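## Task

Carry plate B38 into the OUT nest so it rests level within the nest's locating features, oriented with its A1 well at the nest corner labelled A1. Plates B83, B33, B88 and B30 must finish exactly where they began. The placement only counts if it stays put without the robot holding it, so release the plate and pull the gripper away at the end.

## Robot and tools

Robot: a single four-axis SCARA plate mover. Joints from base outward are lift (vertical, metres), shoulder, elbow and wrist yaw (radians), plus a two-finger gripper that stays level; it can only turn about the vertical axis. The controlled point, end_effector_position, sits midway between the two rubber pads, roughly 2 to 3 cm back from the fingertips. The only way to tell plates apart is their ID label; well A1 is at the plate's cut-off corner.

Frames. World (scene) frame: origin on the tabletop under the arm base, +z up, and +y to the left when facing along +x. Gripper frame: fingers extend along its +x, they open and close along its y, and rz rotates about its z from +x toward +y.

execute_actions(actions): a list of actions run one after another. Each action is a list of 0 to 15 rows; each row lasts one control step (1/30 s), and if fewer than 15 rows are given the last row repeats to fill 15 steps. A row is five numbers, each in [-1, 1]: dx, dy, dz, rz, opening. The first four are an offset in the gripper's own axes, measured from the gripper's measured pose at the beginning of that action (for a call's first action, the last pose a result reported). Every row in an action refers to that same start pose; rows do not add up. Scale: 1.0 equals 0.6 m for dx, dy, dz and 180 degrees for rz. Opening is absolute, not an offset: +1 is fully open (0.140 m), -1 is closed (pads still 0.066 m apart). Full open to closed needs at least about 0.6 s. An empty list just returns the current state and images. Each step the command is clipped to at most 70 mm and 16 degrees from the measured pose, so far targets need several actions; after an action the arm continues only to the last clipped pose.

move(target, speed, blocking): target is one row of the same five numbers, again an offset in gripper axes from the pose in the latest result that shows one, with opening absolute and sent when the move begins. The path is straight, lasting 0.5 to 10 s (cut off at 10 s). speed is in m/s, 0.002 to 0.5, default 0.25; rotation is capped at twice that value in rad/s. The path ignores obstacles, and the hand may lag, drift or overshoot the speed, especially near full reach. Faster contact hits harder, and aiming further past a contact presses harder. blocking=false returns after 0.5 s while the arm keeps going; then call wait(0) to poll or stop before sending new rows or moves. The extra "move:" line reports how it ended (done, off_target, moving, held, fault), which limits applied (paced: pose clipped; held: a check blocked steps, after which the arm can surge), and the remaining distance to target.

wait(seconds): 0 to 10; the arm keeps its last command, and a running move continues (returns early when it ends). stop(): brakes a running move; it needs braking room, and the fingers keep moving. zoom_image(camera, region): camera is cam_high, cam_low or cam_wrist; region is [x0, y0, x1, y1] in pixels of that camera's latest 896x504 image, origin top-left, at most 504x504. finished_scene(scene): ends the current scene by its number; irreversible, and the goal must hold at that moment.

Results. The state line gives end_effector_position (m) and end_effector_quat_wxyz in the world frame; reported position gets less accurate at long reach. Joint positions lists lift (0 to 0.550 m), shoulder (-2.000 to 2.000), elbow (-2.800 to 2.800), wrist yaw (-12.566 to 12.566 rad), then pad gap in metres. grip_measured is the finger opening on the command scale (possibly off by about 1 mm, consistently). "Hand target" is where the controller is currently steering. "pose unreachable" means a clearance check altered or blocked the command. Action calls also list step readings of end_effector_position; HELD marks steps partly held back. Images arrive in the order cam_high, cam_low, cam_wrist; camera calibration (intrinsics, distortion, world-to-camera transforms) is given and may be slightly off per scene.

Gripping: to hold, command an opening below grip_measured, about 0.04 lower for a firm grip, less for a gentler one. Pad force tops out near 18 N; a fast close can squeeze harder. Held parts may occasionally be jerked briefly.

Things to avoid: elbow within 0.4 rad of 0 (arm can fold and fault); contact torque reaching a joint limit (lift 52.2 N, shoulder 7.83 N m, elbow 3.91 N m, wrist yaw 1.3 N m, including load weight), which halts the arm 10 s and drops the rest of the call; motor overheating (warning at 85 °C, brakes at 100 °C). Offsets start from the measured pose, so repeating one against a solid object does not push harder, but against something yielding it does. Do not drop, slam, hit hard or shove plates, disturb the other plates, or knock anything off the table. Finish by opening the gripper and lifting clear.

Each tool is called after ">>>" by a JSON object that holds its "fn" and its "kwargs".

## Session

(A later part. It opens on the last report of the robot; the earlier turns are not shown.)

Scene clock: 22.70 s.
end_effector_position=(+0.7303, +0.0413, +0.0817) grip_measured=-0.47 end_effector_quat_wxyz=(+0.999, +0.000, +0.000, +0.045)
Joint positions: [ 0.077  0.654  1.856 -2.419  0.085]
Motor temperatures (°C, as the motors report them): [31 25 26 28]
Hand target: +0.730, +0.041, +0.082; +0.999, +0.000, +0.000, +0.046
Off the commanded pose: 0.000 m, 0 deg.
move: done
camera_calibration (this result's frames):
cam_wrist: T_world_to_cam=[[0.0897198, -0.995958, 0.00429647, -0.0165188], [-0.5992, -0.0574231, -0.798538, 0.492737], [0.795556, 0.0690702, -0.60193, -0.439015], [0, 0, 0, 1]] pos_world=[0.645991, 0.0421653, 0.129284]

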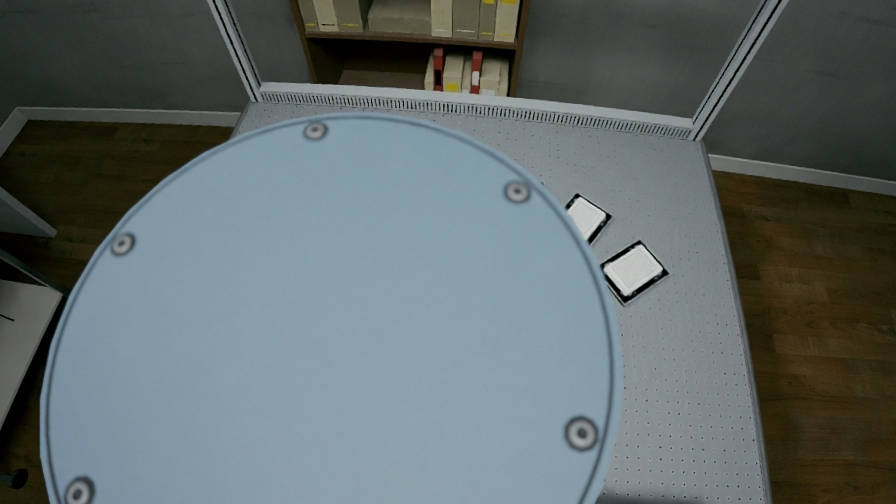

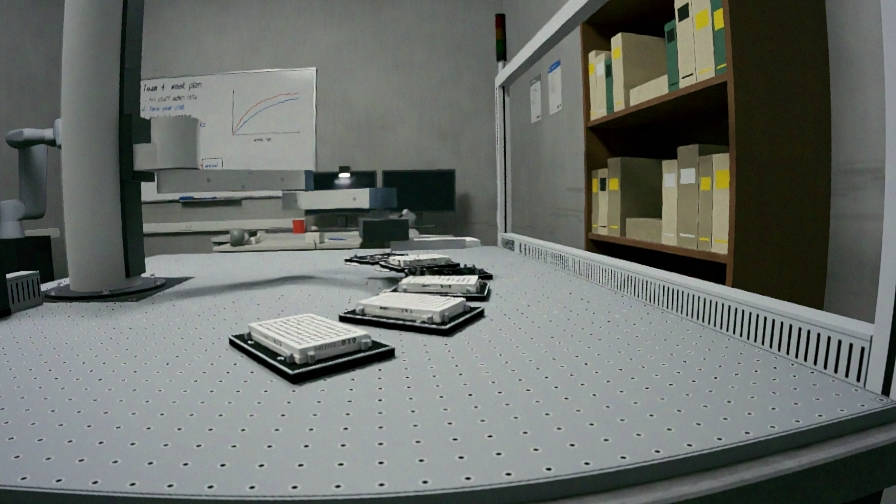

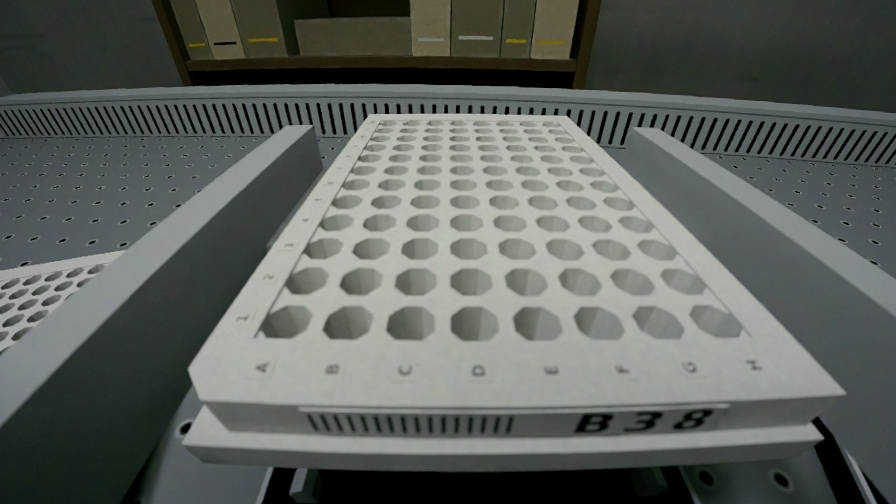

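>>> {"fn": "move", "kwargs": {"target": [0.0025,0.0015,-0.064,0.005,-0.52], "speed": 0.06}}

>>> {"fn": "move", "kwargs": {"target": [0,0,-0.0255,0,-0.52], "speed": 0.012}}

Scene clock: 25.07 s.
end_effector_position=(+0.7317, +0.0423, +0.0433) grip_measured=-0.47 end_effector_quat_wxyz=(+0.999, +0.000, +0.000, +0.053)
Joint positions: [ 0.038  0.647  1.866 -2.406  0.085]
Motor temperatures (°C, as the motors report them): [31 25 26 28]
Hand target: +0.732, +0.042, +0.043; +0.999, +0.000, +0.000, +0.053
Off the commanded pose: 0.000 m, 0 deg.
move: done
camera_calibration (this result's frames):
cam_wrist: T_world_to_cam=[[0.10515, -0.994447, 0.00429647, -0.0267992], [-0.598237, -0.0667058, -0.798538, 0.462609], [0.79439, 0.0813957, -0.60193, -0.463002], [0, 0, 0, 1]] pos_world=[0.647372, 0.0418946, 0.0908314]

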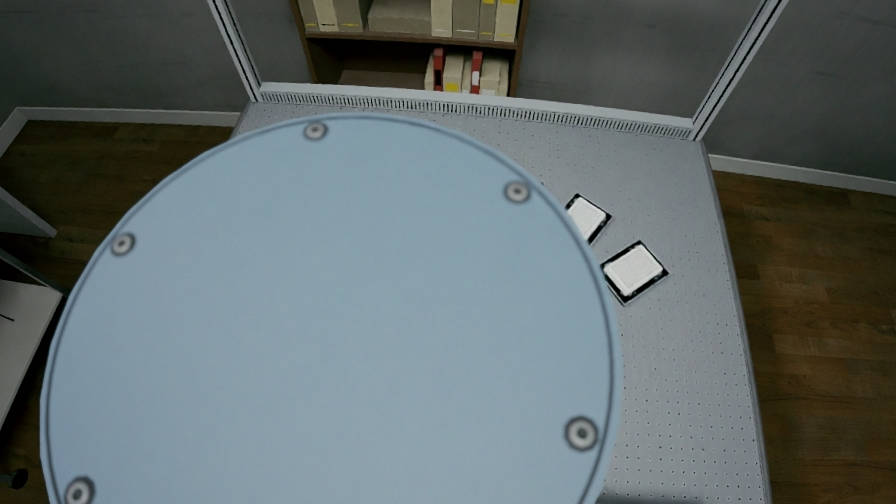

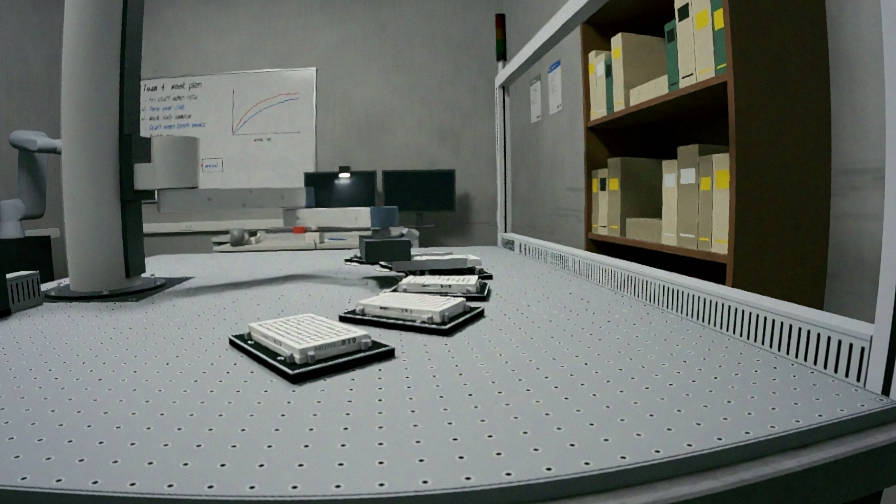

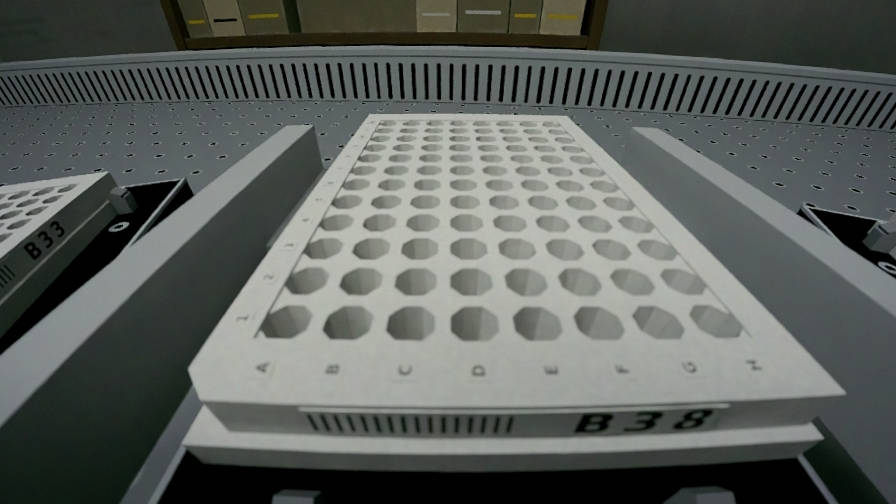

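Scene clock: 26.57 s.
end_effector_position=(+0.7317, +0.0419, +0.0279) grip_measured=-0.47 end_effector_quat_wxyz=(+0.999, +0.000, +0.000, +0.052)
Joint positions: [ 0.023  0.646  1.865 -2.407  0.085]
Motor temperatures (°C, as the motors report them): [31 25 26 28]
Hand target: +0.732, +0.042, +0.028; +0.999, +0.000, +0.000, +0.053
Off the commanded pose: 0.000 m, 0 deg.
move: done
camera_calibration (this result's frames):
cam_wrist: T_world_to_cam=[[0.103377, -0.994633, 0.00429647, -0.025869], [-0.598355, -0.0656393, -0.798538, 0.45036], [0.794534, 0.0799795, -0.60193, -0.472221], [0, 0, 0, 1]] pos_world=[0.647345, 0.0415991, 0.075497]

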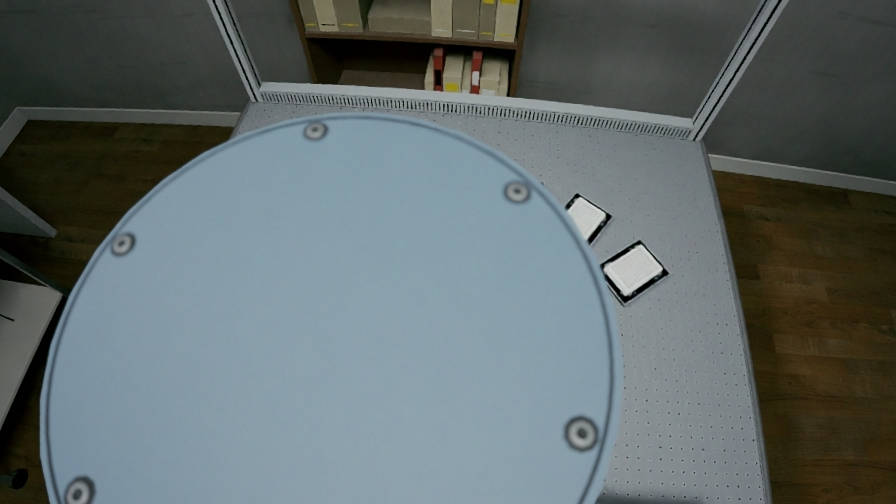

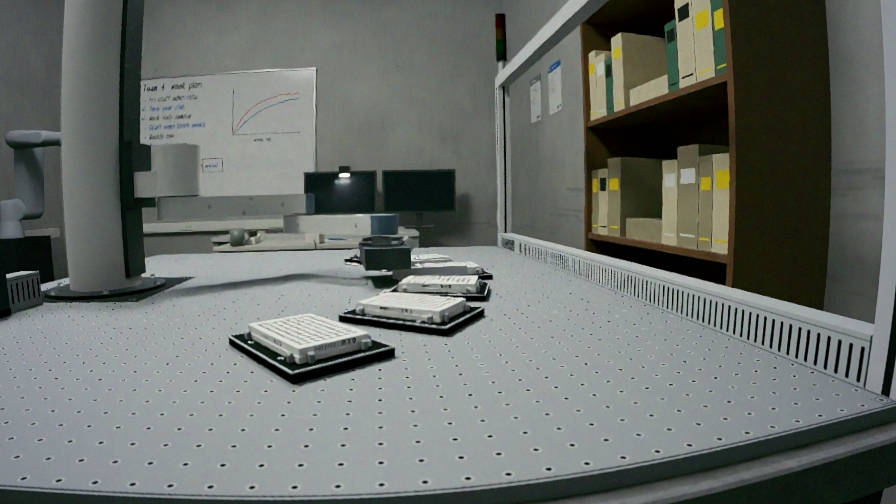

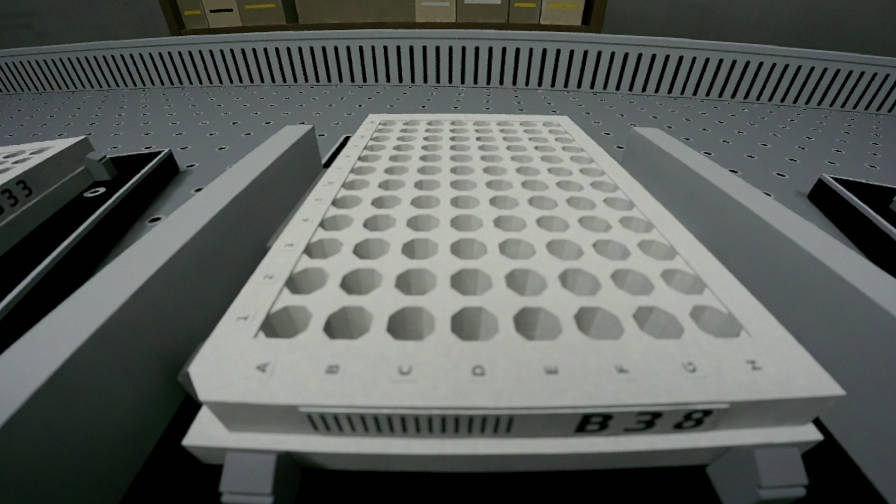

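>>> {"fn": "move", "kwargs": {"target": [0,0,0,0,0]}}

>>> {"fn": "move", "kwargs": {"target": [-0.05,0,0.14,0,0]}}

>>> {"fn": "finished_scene", "kwargs": {"scene": 2}}

Scene clock: 28.03 s.
end_effector_position=(+0.7317, +0.0418, +0.0279) grip_measured=+0.00 end_effector_quat_wxyz=(+0.999, +0.000, +0.000, +0.052)
Joint positions: [ 0.023  0.646  1.865 -2.407  0.103]
Motor temperatures (°C, as the motors report them): [31 25 26 28]
Hand target: +0.732, +0.042, +0.028; +0.999, +0.000, +0.000, +0.052
Off the commanded pose: 0.000 m, 0 deg.
move: done
camera_calibration (this result's frames):
cam_wrist: T_world_to_cam=[[0.103123, -0.994659, 0.00429647, -0.0257513], [-0.598372, -0.0654868, -0.798538, 0.45036], [0.794554, 0.0797771, -0.60193, -0.472219], [0, 0, 0, 1]] pos_world=[0.647342, 0.0415511, 0.075497]

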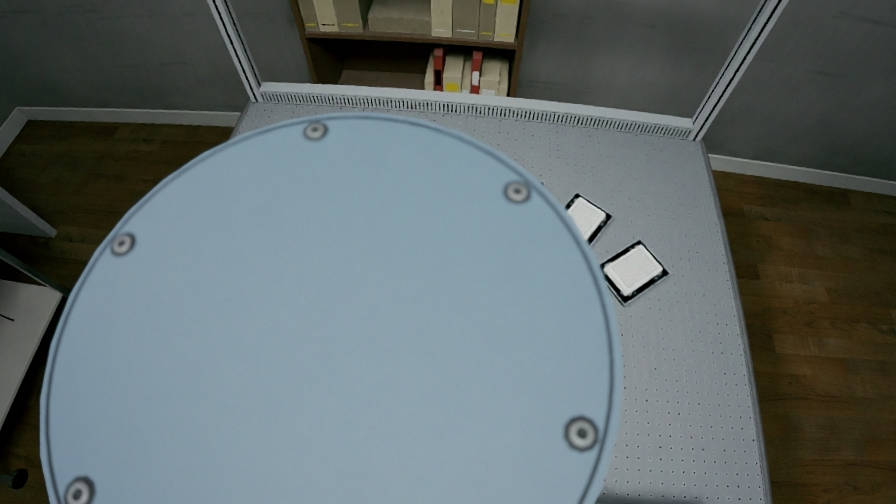

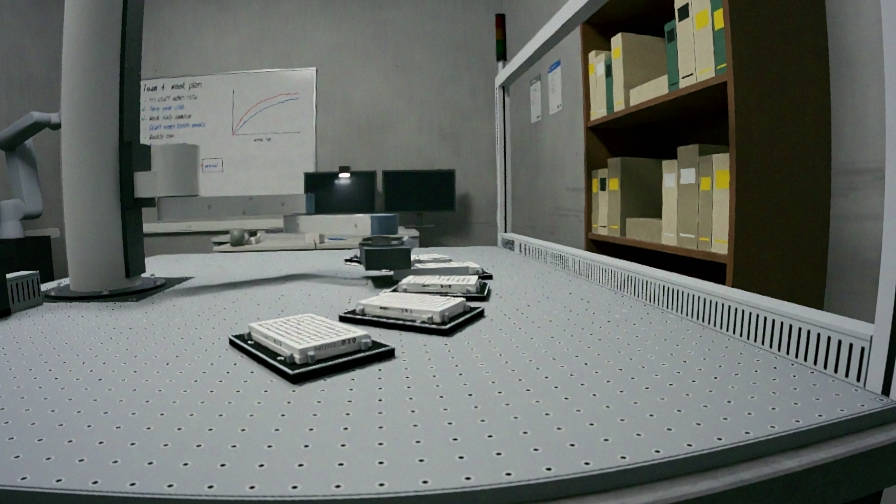

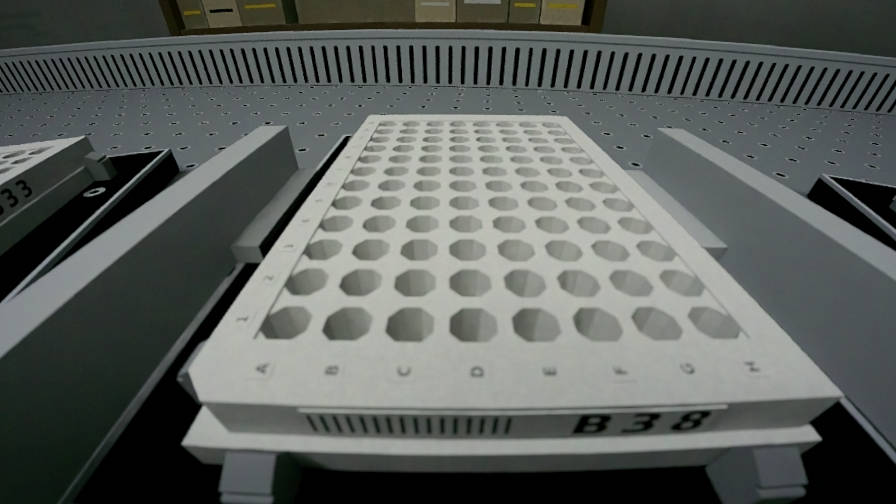

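Scene clock: 28.83 s.
end_effector_position=(+0.7019, +0.0386, +0.1120) grip_measured=+0.00 end_effector_quat_wxyz=(+0.999, +0.000, +0.000, +0.052)
Joint positions: [ 0.107  0.723  1.681 -2.301  0.103]
Motor temperatures (°C, as the motors report them): [31 25 26 28]
Hand target: +0.702, +0.039, +0.112; +0.999, +0.000, +0.000, +0.052
Off the commanded pose: 0.000 m, 0 deg.
move: done
camera_calibration (this result's frames):
cam_wrist: T_world_to_cam=[[0.102876, -0.994685, 0.00429647, -0.0260021], [-0.598388, -0.0653382, -0.798538, 0.499419], [0.794574, 0.0795797, -0.60193, -0.397687], [0, 0, 0, 1]] pos_world=[0.617513, 0.038415, 0.159537]

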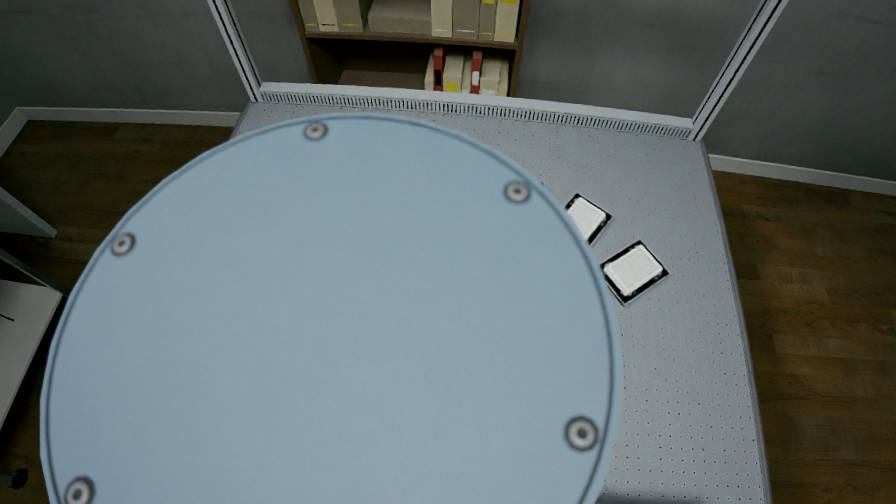

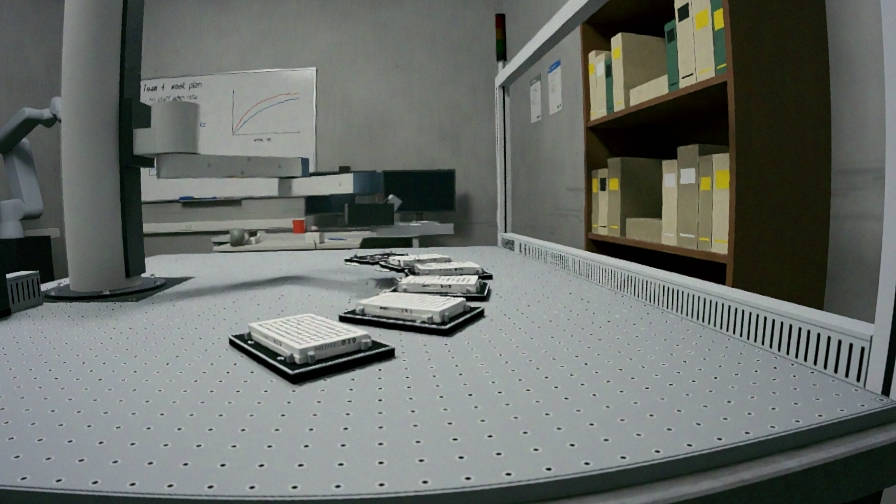

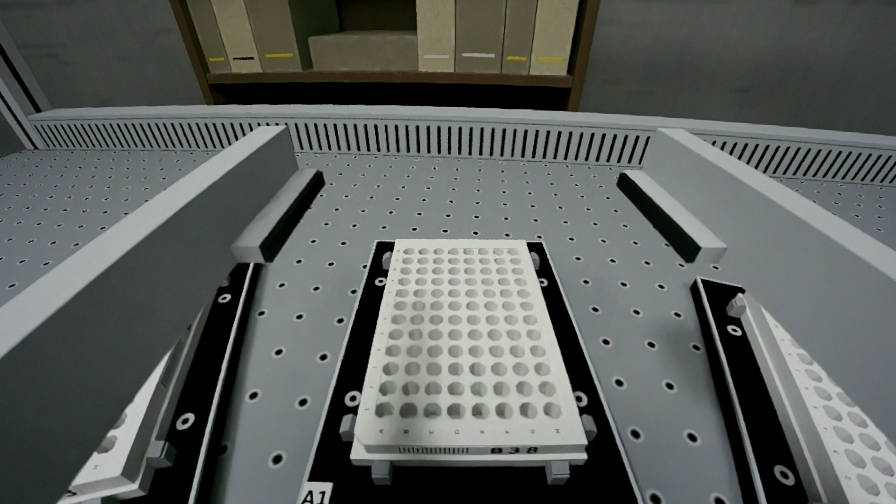

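The scene is finished: the task was done.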